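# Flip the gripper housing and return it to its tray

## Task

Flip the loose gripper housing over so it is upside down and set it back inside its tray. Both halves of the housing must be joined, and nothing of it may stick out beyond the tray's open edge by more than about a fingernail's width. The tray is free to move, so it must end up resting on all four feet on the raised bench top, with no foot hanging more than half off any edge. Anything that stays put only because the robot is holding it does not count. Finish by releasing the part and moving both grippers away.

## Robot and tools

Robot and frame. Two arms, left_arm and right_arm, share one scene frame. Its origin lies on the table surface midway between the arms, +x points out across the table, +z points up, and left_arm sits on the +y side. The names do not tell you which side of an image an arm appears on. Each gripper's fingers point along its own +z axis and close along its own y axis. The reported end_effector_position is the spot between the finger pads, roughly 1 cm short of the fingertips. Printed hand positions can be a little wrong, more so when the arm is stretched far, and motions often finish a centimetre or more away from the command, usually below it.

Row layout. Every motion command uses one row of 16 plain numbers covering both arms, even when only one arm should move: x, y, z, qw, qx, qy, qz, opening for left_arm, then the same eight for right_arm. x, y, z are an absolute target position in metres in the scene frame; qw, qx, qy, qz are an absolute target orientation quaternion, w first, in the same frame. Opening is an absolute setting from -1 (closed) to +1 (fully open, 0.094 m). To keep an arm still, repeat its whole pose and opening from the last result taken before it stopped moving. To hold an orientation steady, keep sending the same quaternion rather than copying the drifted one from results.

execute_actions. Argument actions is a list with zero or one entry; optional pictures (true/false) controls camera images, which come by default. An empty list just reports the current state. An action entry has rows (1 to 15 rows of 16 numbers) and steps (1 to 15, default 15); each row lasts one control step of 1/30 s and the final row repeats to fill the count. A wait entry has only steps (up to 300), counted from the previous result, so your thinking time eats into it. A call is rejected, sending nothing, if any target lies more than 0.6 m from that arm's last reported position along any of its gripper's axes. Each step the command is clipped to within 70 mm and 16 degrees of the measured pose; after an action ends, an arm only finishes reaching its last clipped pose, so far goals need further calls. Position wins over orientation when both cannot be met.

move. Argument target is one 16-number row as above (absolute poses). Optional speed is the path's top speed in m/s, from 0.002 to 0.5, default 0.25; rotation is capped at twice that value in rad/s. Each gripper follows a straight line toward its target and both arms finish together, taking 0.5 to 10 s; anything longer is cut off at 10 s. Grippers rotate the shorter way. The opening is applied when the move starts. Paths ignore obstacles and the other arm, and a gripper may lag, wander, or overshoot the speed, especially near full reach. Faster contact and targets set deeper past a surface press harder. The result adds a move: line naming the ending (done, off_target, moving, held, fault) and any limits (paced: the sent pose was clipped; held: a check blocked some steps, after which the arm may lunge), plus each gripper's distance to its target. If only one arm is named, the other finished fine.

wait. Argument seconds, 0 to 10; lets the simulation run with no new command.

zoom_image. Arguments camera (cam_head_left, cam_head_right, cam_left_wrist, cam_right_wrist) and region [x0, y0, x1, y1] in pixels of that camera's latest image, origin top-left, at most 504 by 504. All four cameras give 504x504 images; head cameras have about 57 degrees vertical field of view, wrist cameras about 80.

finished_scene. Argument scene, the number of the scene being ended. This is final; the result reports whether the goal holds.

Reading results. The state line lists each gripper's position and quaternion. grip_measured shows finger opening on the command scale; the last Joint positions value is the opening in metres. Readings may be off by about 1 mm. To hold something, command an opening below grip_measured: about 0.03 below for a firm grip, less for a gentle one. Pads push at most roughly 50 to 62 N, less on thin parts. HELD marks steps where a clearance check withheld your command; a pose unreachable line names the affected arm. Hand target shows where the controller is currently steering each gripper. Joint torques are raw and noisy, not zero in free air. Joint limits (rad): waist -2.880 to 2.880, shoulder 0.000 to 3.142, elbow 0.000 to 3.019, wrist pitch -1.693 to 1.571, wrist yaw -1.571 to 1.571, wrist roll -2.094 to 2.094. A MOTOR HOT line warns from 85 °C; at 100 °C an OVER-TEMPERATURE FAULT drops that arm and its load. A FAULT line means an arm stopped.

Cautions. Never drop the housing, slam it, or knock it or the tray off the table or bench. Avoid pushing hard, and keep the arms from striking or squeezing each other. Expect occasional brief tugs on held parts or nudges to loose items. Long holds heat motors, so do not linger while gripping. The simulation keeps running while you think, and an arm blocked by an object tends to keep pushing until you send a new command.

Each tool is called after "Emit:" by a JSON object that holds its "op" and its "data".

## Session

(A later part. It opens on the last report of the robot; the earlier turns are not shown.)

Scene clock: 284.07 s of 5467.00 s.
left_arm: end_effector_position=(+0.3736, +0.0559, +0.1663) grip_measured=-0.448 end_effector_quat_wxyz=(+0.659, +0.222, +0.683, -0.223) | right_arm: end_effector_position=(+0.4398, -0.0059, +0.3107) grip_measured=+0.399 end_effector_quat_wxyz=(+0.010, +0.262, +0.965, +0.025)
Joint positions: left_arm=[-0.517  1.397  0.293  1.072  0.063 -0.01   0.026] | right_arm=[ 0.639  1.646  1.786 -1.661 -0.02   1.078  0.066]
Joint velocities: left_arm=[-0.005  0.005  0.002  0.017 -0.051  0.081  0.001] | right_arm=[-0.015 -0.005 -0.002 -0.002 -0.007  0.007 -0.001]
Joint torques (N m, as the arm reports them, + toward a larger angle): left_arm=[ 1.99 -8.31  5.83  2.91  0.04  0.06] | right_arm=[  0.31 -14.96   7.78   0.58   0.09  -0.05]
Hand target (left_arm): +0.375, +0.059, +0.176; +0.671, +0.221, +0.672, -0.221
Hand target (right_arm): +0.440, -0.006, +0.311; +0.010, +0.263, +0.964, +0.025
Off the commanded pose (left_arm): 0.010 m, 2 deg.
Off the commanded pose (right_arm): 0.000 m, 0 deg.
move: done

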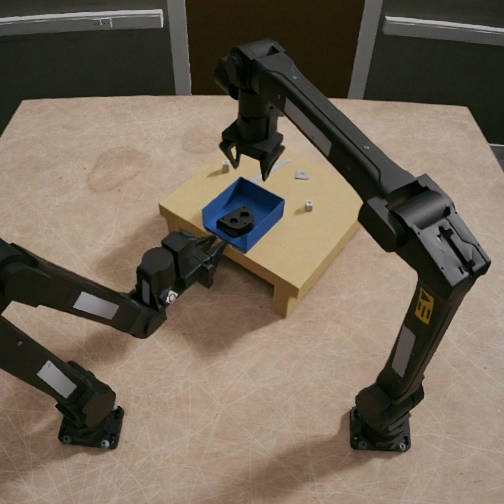

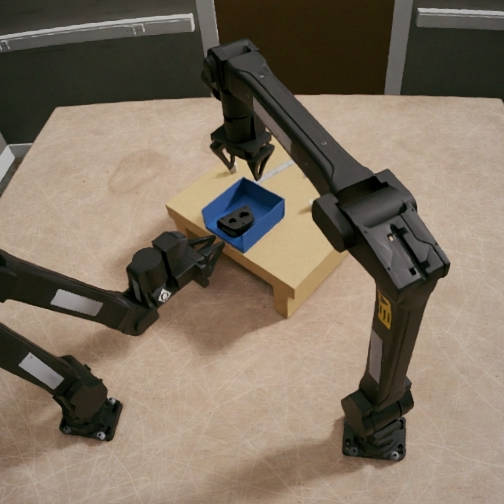

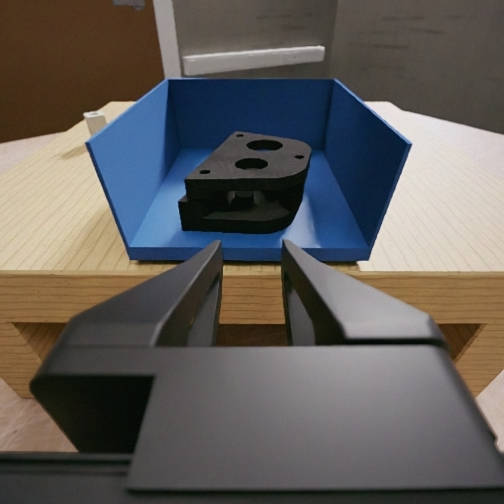

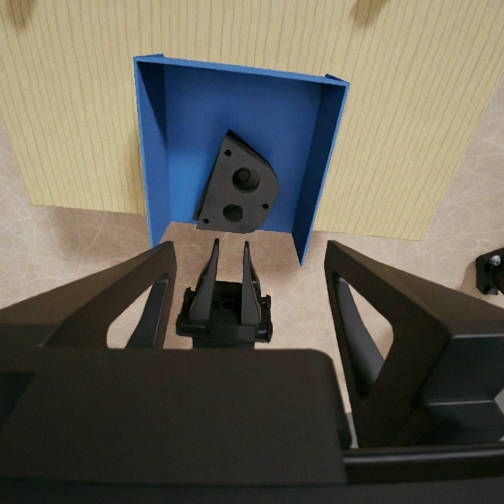

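Emit:
{"op": "move", "data": {"target": [0.28,0.15,0.2,0.672,0.221,0.672,-0.221,-0.45,0.416,0.027,0.225,0.0135,0.446,0.894,0.04,0.42], "speed": 0.15}}

Scene clock: 292.33 s of 5467.00 s.
left_arm: end_effector_position=(+0.2756, +0.1506, +0.2032) grip_measured=-0.448 end_effector_quat_wxyz=(+0.673, +0.220, +0.669, -0.225) | right_arm: end_effector_position=(+0.4184, +0.0262, +0.2206) grip_measured=+0.419 end_effector_quat_wxyz=(+0.006, +0.443, +0.896, +0.033)
Joint positions: left_arm=[-0.332  0.495  0.038  0.465  0.247 -0.007  0.026] | right_arm=[ 0.715  1.633  1.533 -1.407 -0.019  1.542  0.067]
Joint velocities: left_arm=[-0.005 -0.005 -0.017 -0.012 -0.037 -0.007 -0.001] | right_arm=[ 0.005  0.005 -0.007  0.002 -0.037  0.022 -0.001]
Joint torques (N m, as the arm reports them, + toward a larger angle): left_arm=[ 1.83  1.37 10.18  1.71  0.04  0.04] | right_arm=[  0.82 -15.71   7.37   0.99   0.23   0.04]
Hand target (left_arm): +0.277, +0.152, +0.204; +0.672, +0.222, +0.671, -0.220
Hand target (right_arm): +0.417, +0.028, +0.225; +0.012, +0.446, +0.894, +0.040
Off the commanded pose (left_arm): 0.005 m, 1 deg.
Off the commanded pose (right_arm): 0.005 m, 1 deg.
After step 90, 3.43 s passed at rest.
move: done

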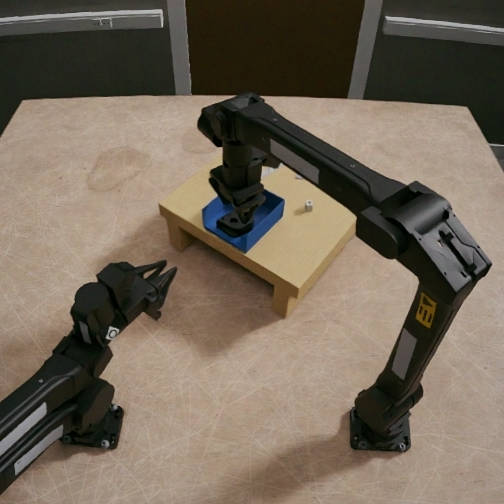

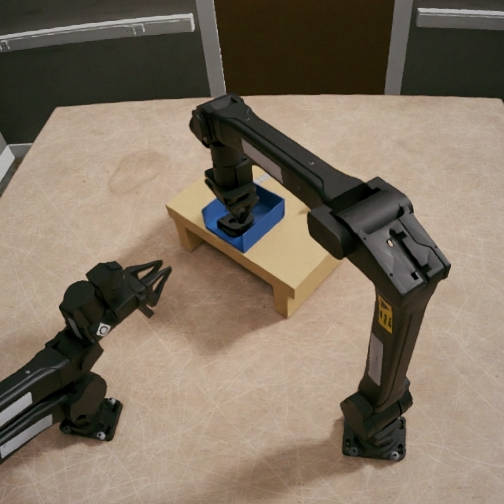

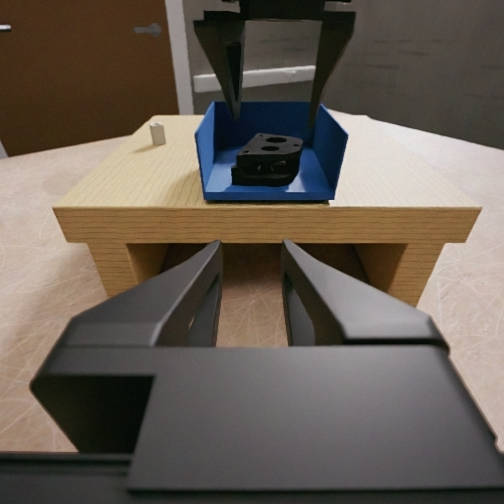

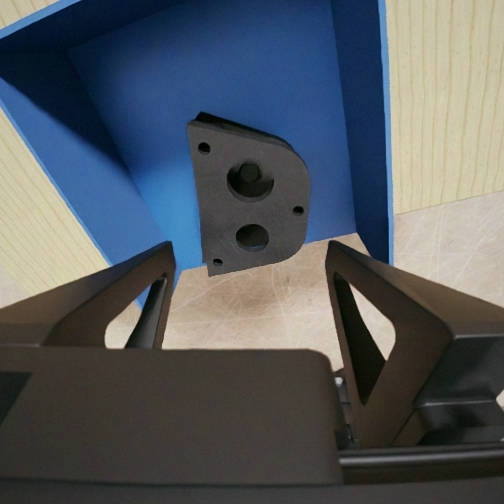

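Emit:
{"op": "move", "data": {"target": [0.2756,0.1506,0.2032,0.673,0.22,0.669,-0.225,-0.45,0.416,0.027,0.178,0.0135,0.435,0.899,0.04,0.42], "speed": 0.05}}

Emit:
{"op": "move", "data": {"target": [0.2756,0.1506,0.2032,0.673,0.22,0.669,-0.225,-0.45,0.416,0.027,0.178,0.0135,0.435,0.899,0.04,0.05], "speed": 0.02}}

Scene clock: 301.37 s of 5467.00 s.
left_arm: end_effector_position=(+0.2756, +0.1506, +0.2031) grip_measured=-0.448 end_effector_quat_wxyz=(+0.673, +0.220, +0.670, -0.225) | right_arm: end_effector_position=(+0.4169, +0.0247, +0.1813) grip_measured=+0.419 end_effector_quat_wxyz=(+0.011, +0.442, +0.896, +0.039)
Joint positions: left_arm=[-0.332  0.495  0.038  0.464  0.247 -0.007  0.026] | right_arm=[ 0.715  1.633  1.428 -1.286 -0.018  1.54   0.067]
Joint velocities: left_arm=[-0.005 -0.005  0.007  0.007  0.095 -0.007 -0.001] | right_arm=[ 0.005 -0.005 -0.002 -0.002 -0.081 -0.081 -0.   ]
Joint torques (N m, as the arm reports them, + toward a larger angle): left_arm=[ 1.39  1.26  9.68  2.33  0.03 -0.05] | right_arm=[  0.84 -14.2    7.24   1.04   0.24  -0.17]
Hand target (left_arm): +0.276, +0.151, +0.203; +0.673, +0.220, +0.669, -0.225
Hand target (right_arm): +0.417, +0.027, +0.178; +0.014, +0.435, +0.899, +0.040
Off the commanded pose (left_arm): 0.000 m, 0 deg.
Off the commanded pose (right_arm): 0.004 m, 1 deg.
After step 90, 4.90 s passed at rest.
move: done

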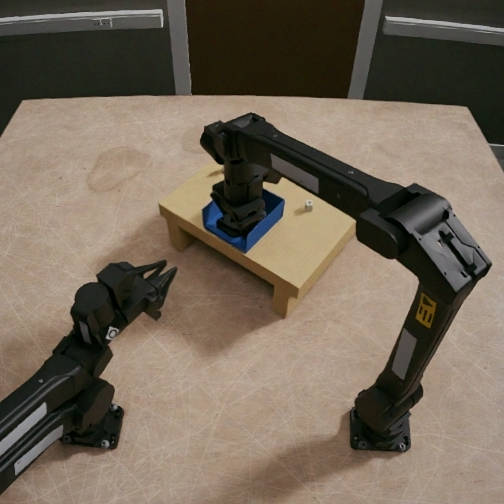

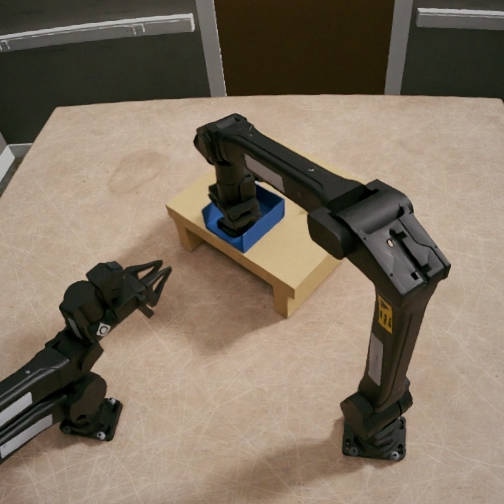

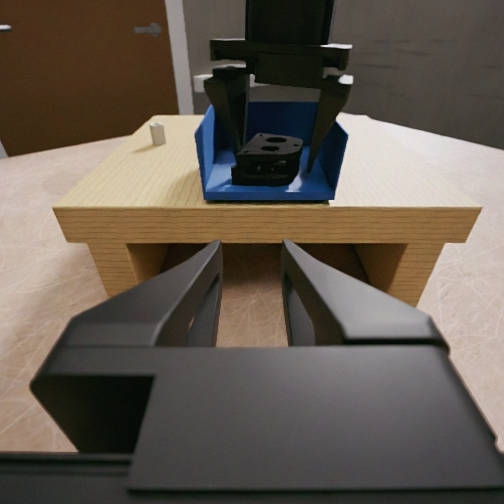

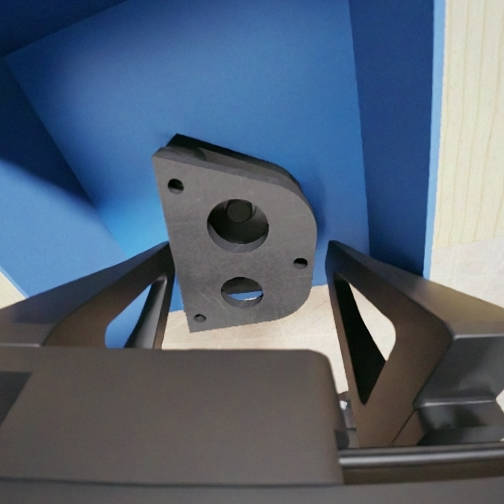

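Scene clock: 302.07 s of 5467.00 s.
left_arm: end_effector_position=(+0.2756, +0.1506, +0.2031) grip_measured=-0.448 end_effector_quat_wxyz=(+0.673, +0.220, +0.670, -0.225) | right_arm: end_effector_position=(+0.4170, +0.0248, +0.1813) grip_measured=+0.084 end_effector_quat_wxyz=(+0.011, +0.442, +0.896, +0.040)
Joint positions: left_arm=[-0.332  0.495  0.038  0.464  0.247 -0.007  0.026] | right_arm=[ 0.715  1.633  1.428 -1.285 -0.018  1.54   0.051]
Joint velocities: left_arm=[-0.005  0.005 -0.012 -0.002  0.037 -0.007  0.   ] | right_arm=[-0.015 -0.015 -0.007 -0.017 -0.051 -0.022 -0.001]
Joint torques (N m, as the arm reports them, + toward a larger angle): left_arm=[ 1.31  1.36  9.72  2.35  0.03 -0.06] | right_arm=[  0.87 -14.31   7.1    1.04   0.22  -0.18]
Hand target (left_arm): +0.276, +0.151, +0.203; +0.673, +0.220, +0.669, -0.225
Hand target (right_arm): +0.416, +0.027, +0.178; +0.013, +0.435, +0.899, +0.040
Off the commanded pose (left_arm): 0.000 m, 0 deg.
Off the commanded pose (right_arm): 0.004 m, 1 deg.
move: done

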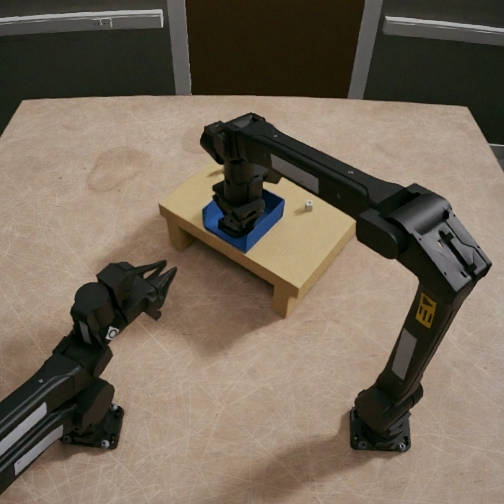

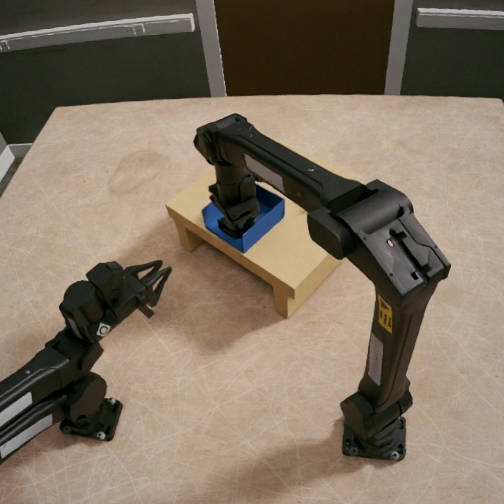

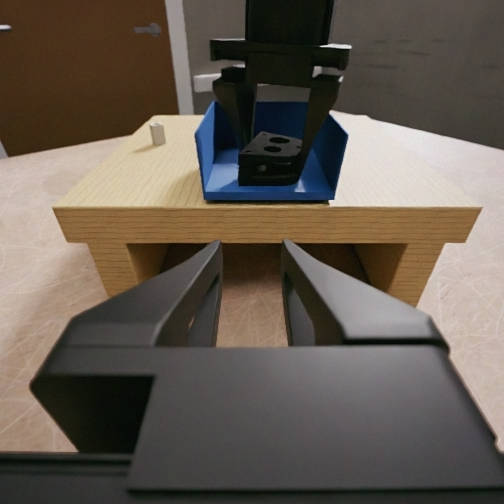

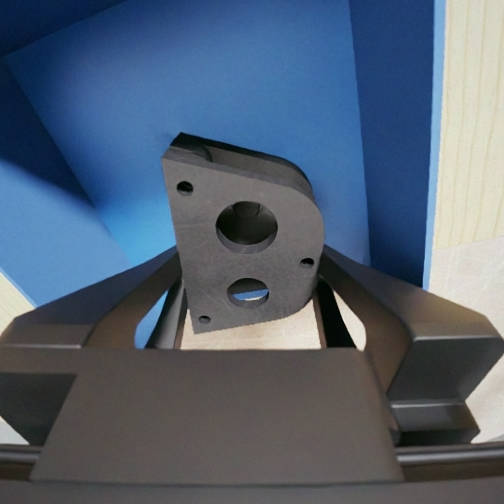

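Aligned. Open and check.

Emit:
{"op": "move", "data": {"target": [0.33,0.1,0.2,0.672,0.221,0.672,-0.221,-0.45,0.417,0.0248,0.1813,0.011,0.442,0.896,0.04,0.3], "speed": 0.1}}

Emit:
{"op": "zoom_image", "data": {"camera": "cam_left_wrist", "region": [170, 110, 350, 240]}}

Emit:
{"op": "zoom_image", "data": {"camera": "cam_right_wrist", "region": [140, 120, 350, 340]}}

Scene clock: 305.57 s of 5467.00 s.
left_arm: end_effector_position=(+0.3236, +0.1066, +0.1783) grip_measured=-0.448 end_effector_quat_wxyz=(+0.654, +0.220, +0.690, -0.218) | right_arm: end_effector_position=(+0.4170, +0.0248, +0.1813) grip_measured=+0.299 end_effector_quat_wxyz=(+0.011, +0.442, +0.896, +0.040)
Joint positions: left_arm=[-0.451  1.05   0.138  0.862  0.118 -0.007  0.026] | right_arm=[ 0.715  1.633  1.428 -1.285 -0.018  1.54   0.061]
Joint velocities: left_arm=[-0.005  0.005  0.007  0.002 -0.007 -0.022 -0.001] | right_arm=[-0.005 -0.015 -0.007 -0.007  0.066  0.007  0.001]
Joint torques (N m, as the arm reports them, + toward a larger angle): left_arm=[ 0.44 -3.13  9.99  3.13 -0.16 -0.01] | right_arm=[  0.27 -14.6    7.54   0.63   0.07  -0.08]
Hand target (left_arm): +0.331, +0.099, +0.198; +0.671, +0.220, +0.672, -0.222
Hand target (right_arm): +0.417, +0.025, +0.181; +0.011, +0.442, +0.896, +0.040
Off the commanded pose (left_arm): 0.024 m, 3 deg.
Off the commanded pose (right_arm): 0.000 m, 0 deg.
move: off_target (left_arm)

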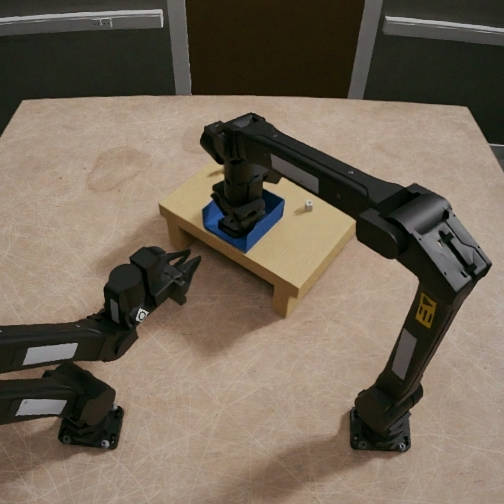

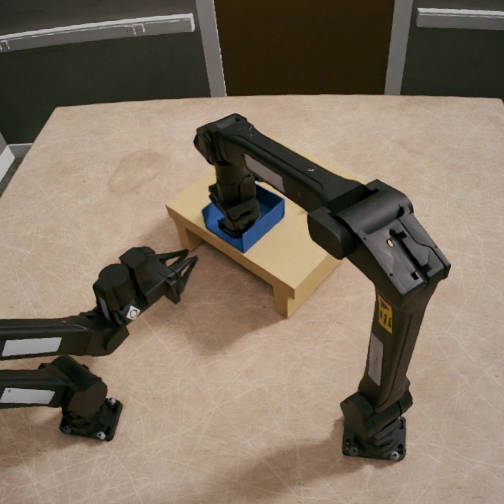

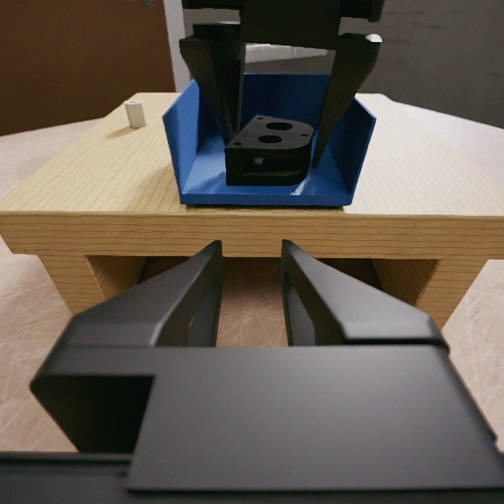

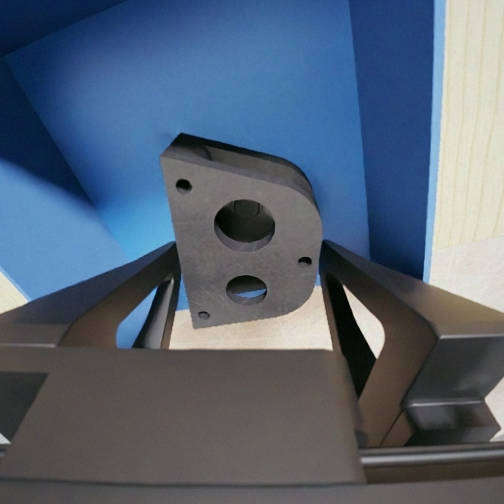

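Region (170, 110, 350, 240) of cam_left_wrist's 504x504 image, scaled by 2.800, with more detail than that image has.

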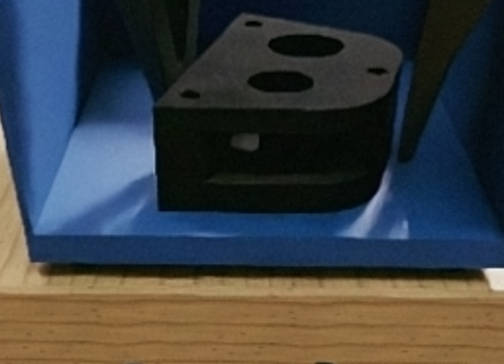

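Region (140, 120, 350, 340) of cam_right_wrist's 504x504 image, scaled by 2.291, with more detail than that image has; it fills the left 481 columns of this view, and the rest is white.

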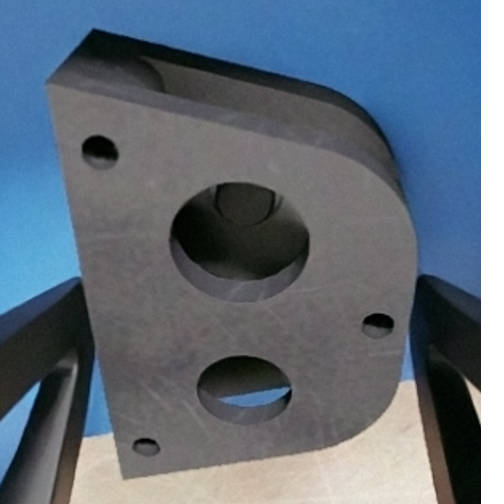

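Seated and inside. Clear away.

Emit:
{"op": "move", "data": {"target": [0.27,0.16,0.2,0.672,0.221,0.672,-0.221,-0.45,0.428,0.034,0.29,0.011,0.442,0.896,0.04,0.35], "speed": 0.1}}

Emit:
{"op": "move", "data": {"target": [0.25,0.2,0.22,0.672,0.221,0.672,-0.221,-0.45,0.3,-0.2,0.3,0.011,0.442,0.896,0.04,0.35], "speed": 0.3}}

Scene clock: 308.87 s of 5467.00 s.
left_arm: end_effector_position=(+0.2666, +0.1599, +0.2034) grip_measured=-0.448 end_effector_quat_wxyz=(+0.672, +0.220, +0.670, -0.225) | right_arm: end_effector_position=(+0.4190, +0.0262, +0.2789) grip_measured=+0.349 end_effector_quat_wxyz=(+0.006, +0.442, +0.896, +0.030)
Joint positions: left_arm=[-0.289  0.357  0.025  0.337  0.29  -0.007  0.026] | right_arm=[ 0.715  1.633  1.686 -1.564 -0.018  1.54   0.063]
Joint velocities: left_arm=[-0.005  0.005  0.002 -0.007  0.037 -0.022  0.   ] | right_arm=[ 0.005 -0.005  0.002 -0.002 -0.007 -0.037 -0.001]
Joint torques (N m, as the arm reports them, + toward a larger angle): left_arm=[ 1.82  1.29 10.31  1.91  0.05  0.06] | right_arm=[  0.54 -13.57  10.99   0.23   0.08  -0.05]
Hand target (left_arm): +0.267, +0.161, +0.202; +0.672, +0.222, +0.671, -0.220
Hand target (right_arm): +0.426, +0.032, +0.290; +0.011, +0.442, +0.896, +0.040
Off the commanded pose (left_arm): 0.005 m, 1 deg.
Off the commanded pose (right_arm): 0.016 m, 1 deg.
move: off_target (right_arm)

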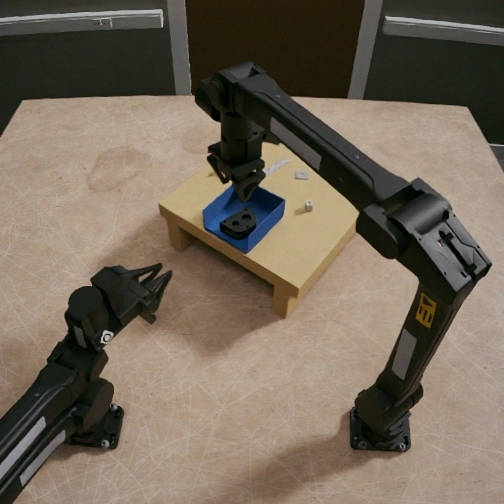

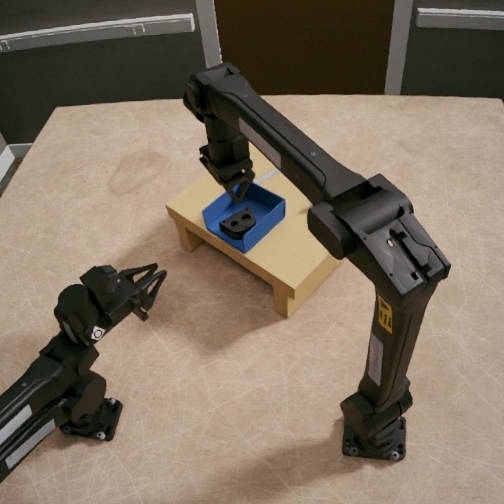

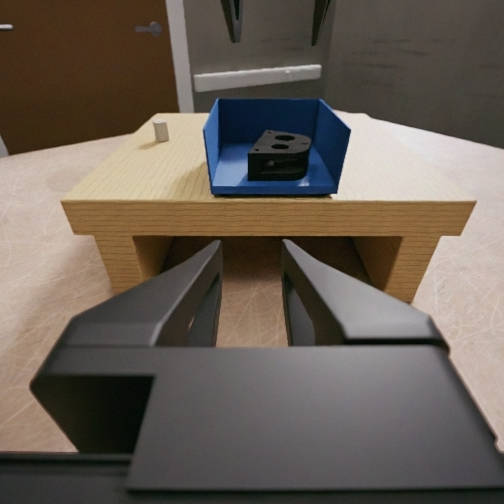

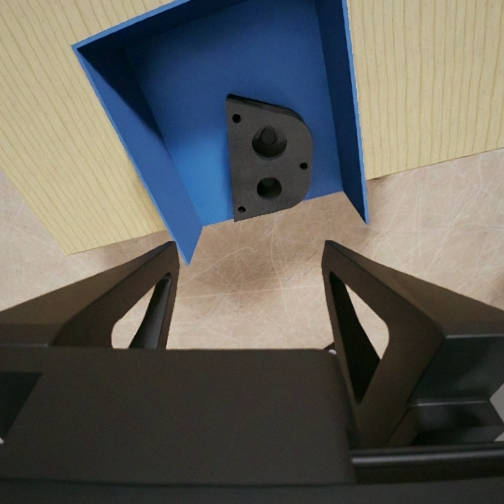

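Scene clock: 310.37 s of 5467.00 s.
left_arm: end_effector_position=(+0.2487, +0.1989, +0.2006) grip_measured=-0.448 end_effector_quat_wxyz=(+0.659, +0.218, +0.683, -0.227) | right_arm: end_effector_position=(+0.3025, -0.2029, +0.3041) grip_measured=+0.349 end_effector_quat_wxyz=(+0.026, +0.449, +0.892, +0.043)
Joint positions: left_arm=[ 0.018  0.018  0.025 -0.041  0.596 -0.003  0.026] | right_arm=[ 0.307  1.077  1.215 -1.614 -0.034  1.148  0.063]
Joint velocities: left_arm=[-0.015  0.005  0.012 -0.007 -0.007 -0.007 -0.001] | right_arm=[-0.005 -0.005 -0.002 -0.007 -0.022 -0.022 -0.   ]
Joint torques (N m, as the arm reports them, + toward a larger angle): left_arm=[ 1.75  2.36 13.26  1.69  0.06  0.06] | right_arm=[ 0.59 -4.41  7.43  0.37 -0.08 -0.16]
Hand target (left_arm): +0.248, +0.200, +0.220; +0.672, +0.223, +0.672, -0.219
Hand target (right_arm): +0.300, -0.202, +0.300; +0.017, +0.442, +0.896, +0.038
Off the commanded pose (left_arm): 0.019 m, 2 deg.
Off the commanded pose (right_arm): 0.006 m, 2 deg.
move: off_target (left_arm)

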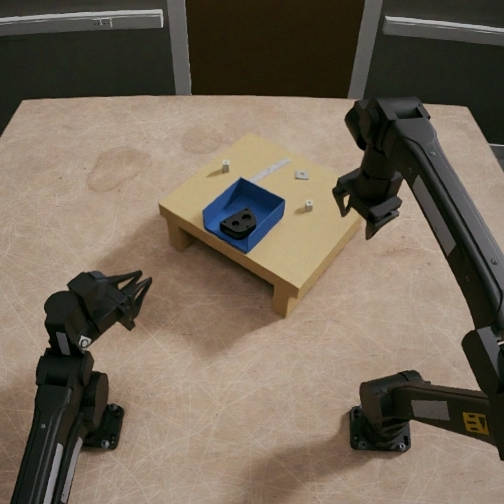

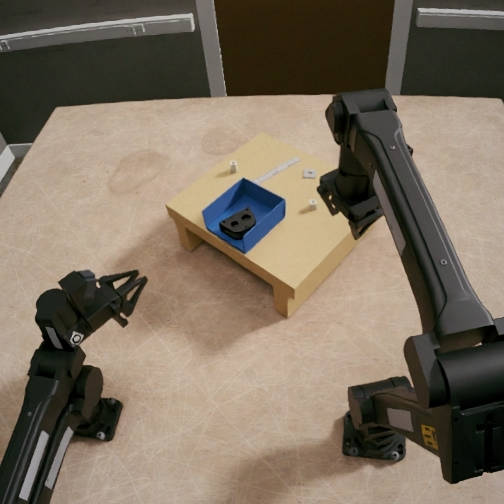

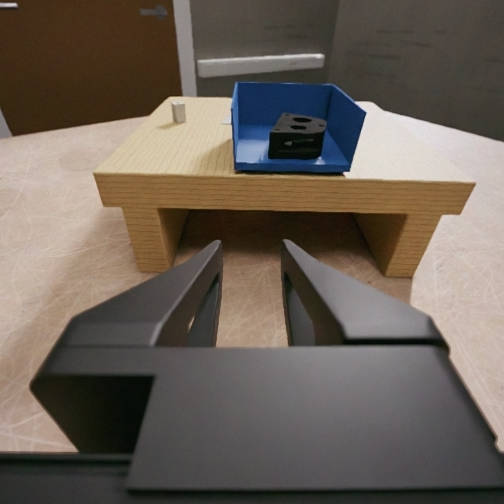

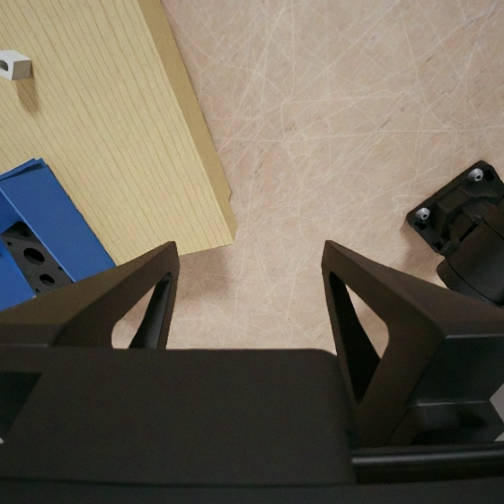

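Emit:
{"op": "zoom_image", "data": {"camera": "cam_left_wrist", "region": [220, 90, 380, 200]}}

Region (220, 90, 380, 200) of cam_left_wrist's 504x504 image, scaled by 3.150, with more detail than that image has; it fills the top 346 rows of this view, and the rest is white.

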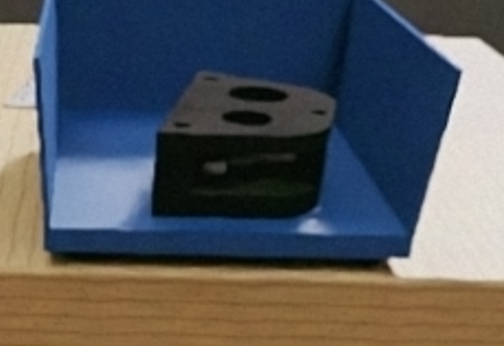

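Emit:
{"op": "finished_scene", "data": {"scene": 1}}

The scene is finished: the task was done.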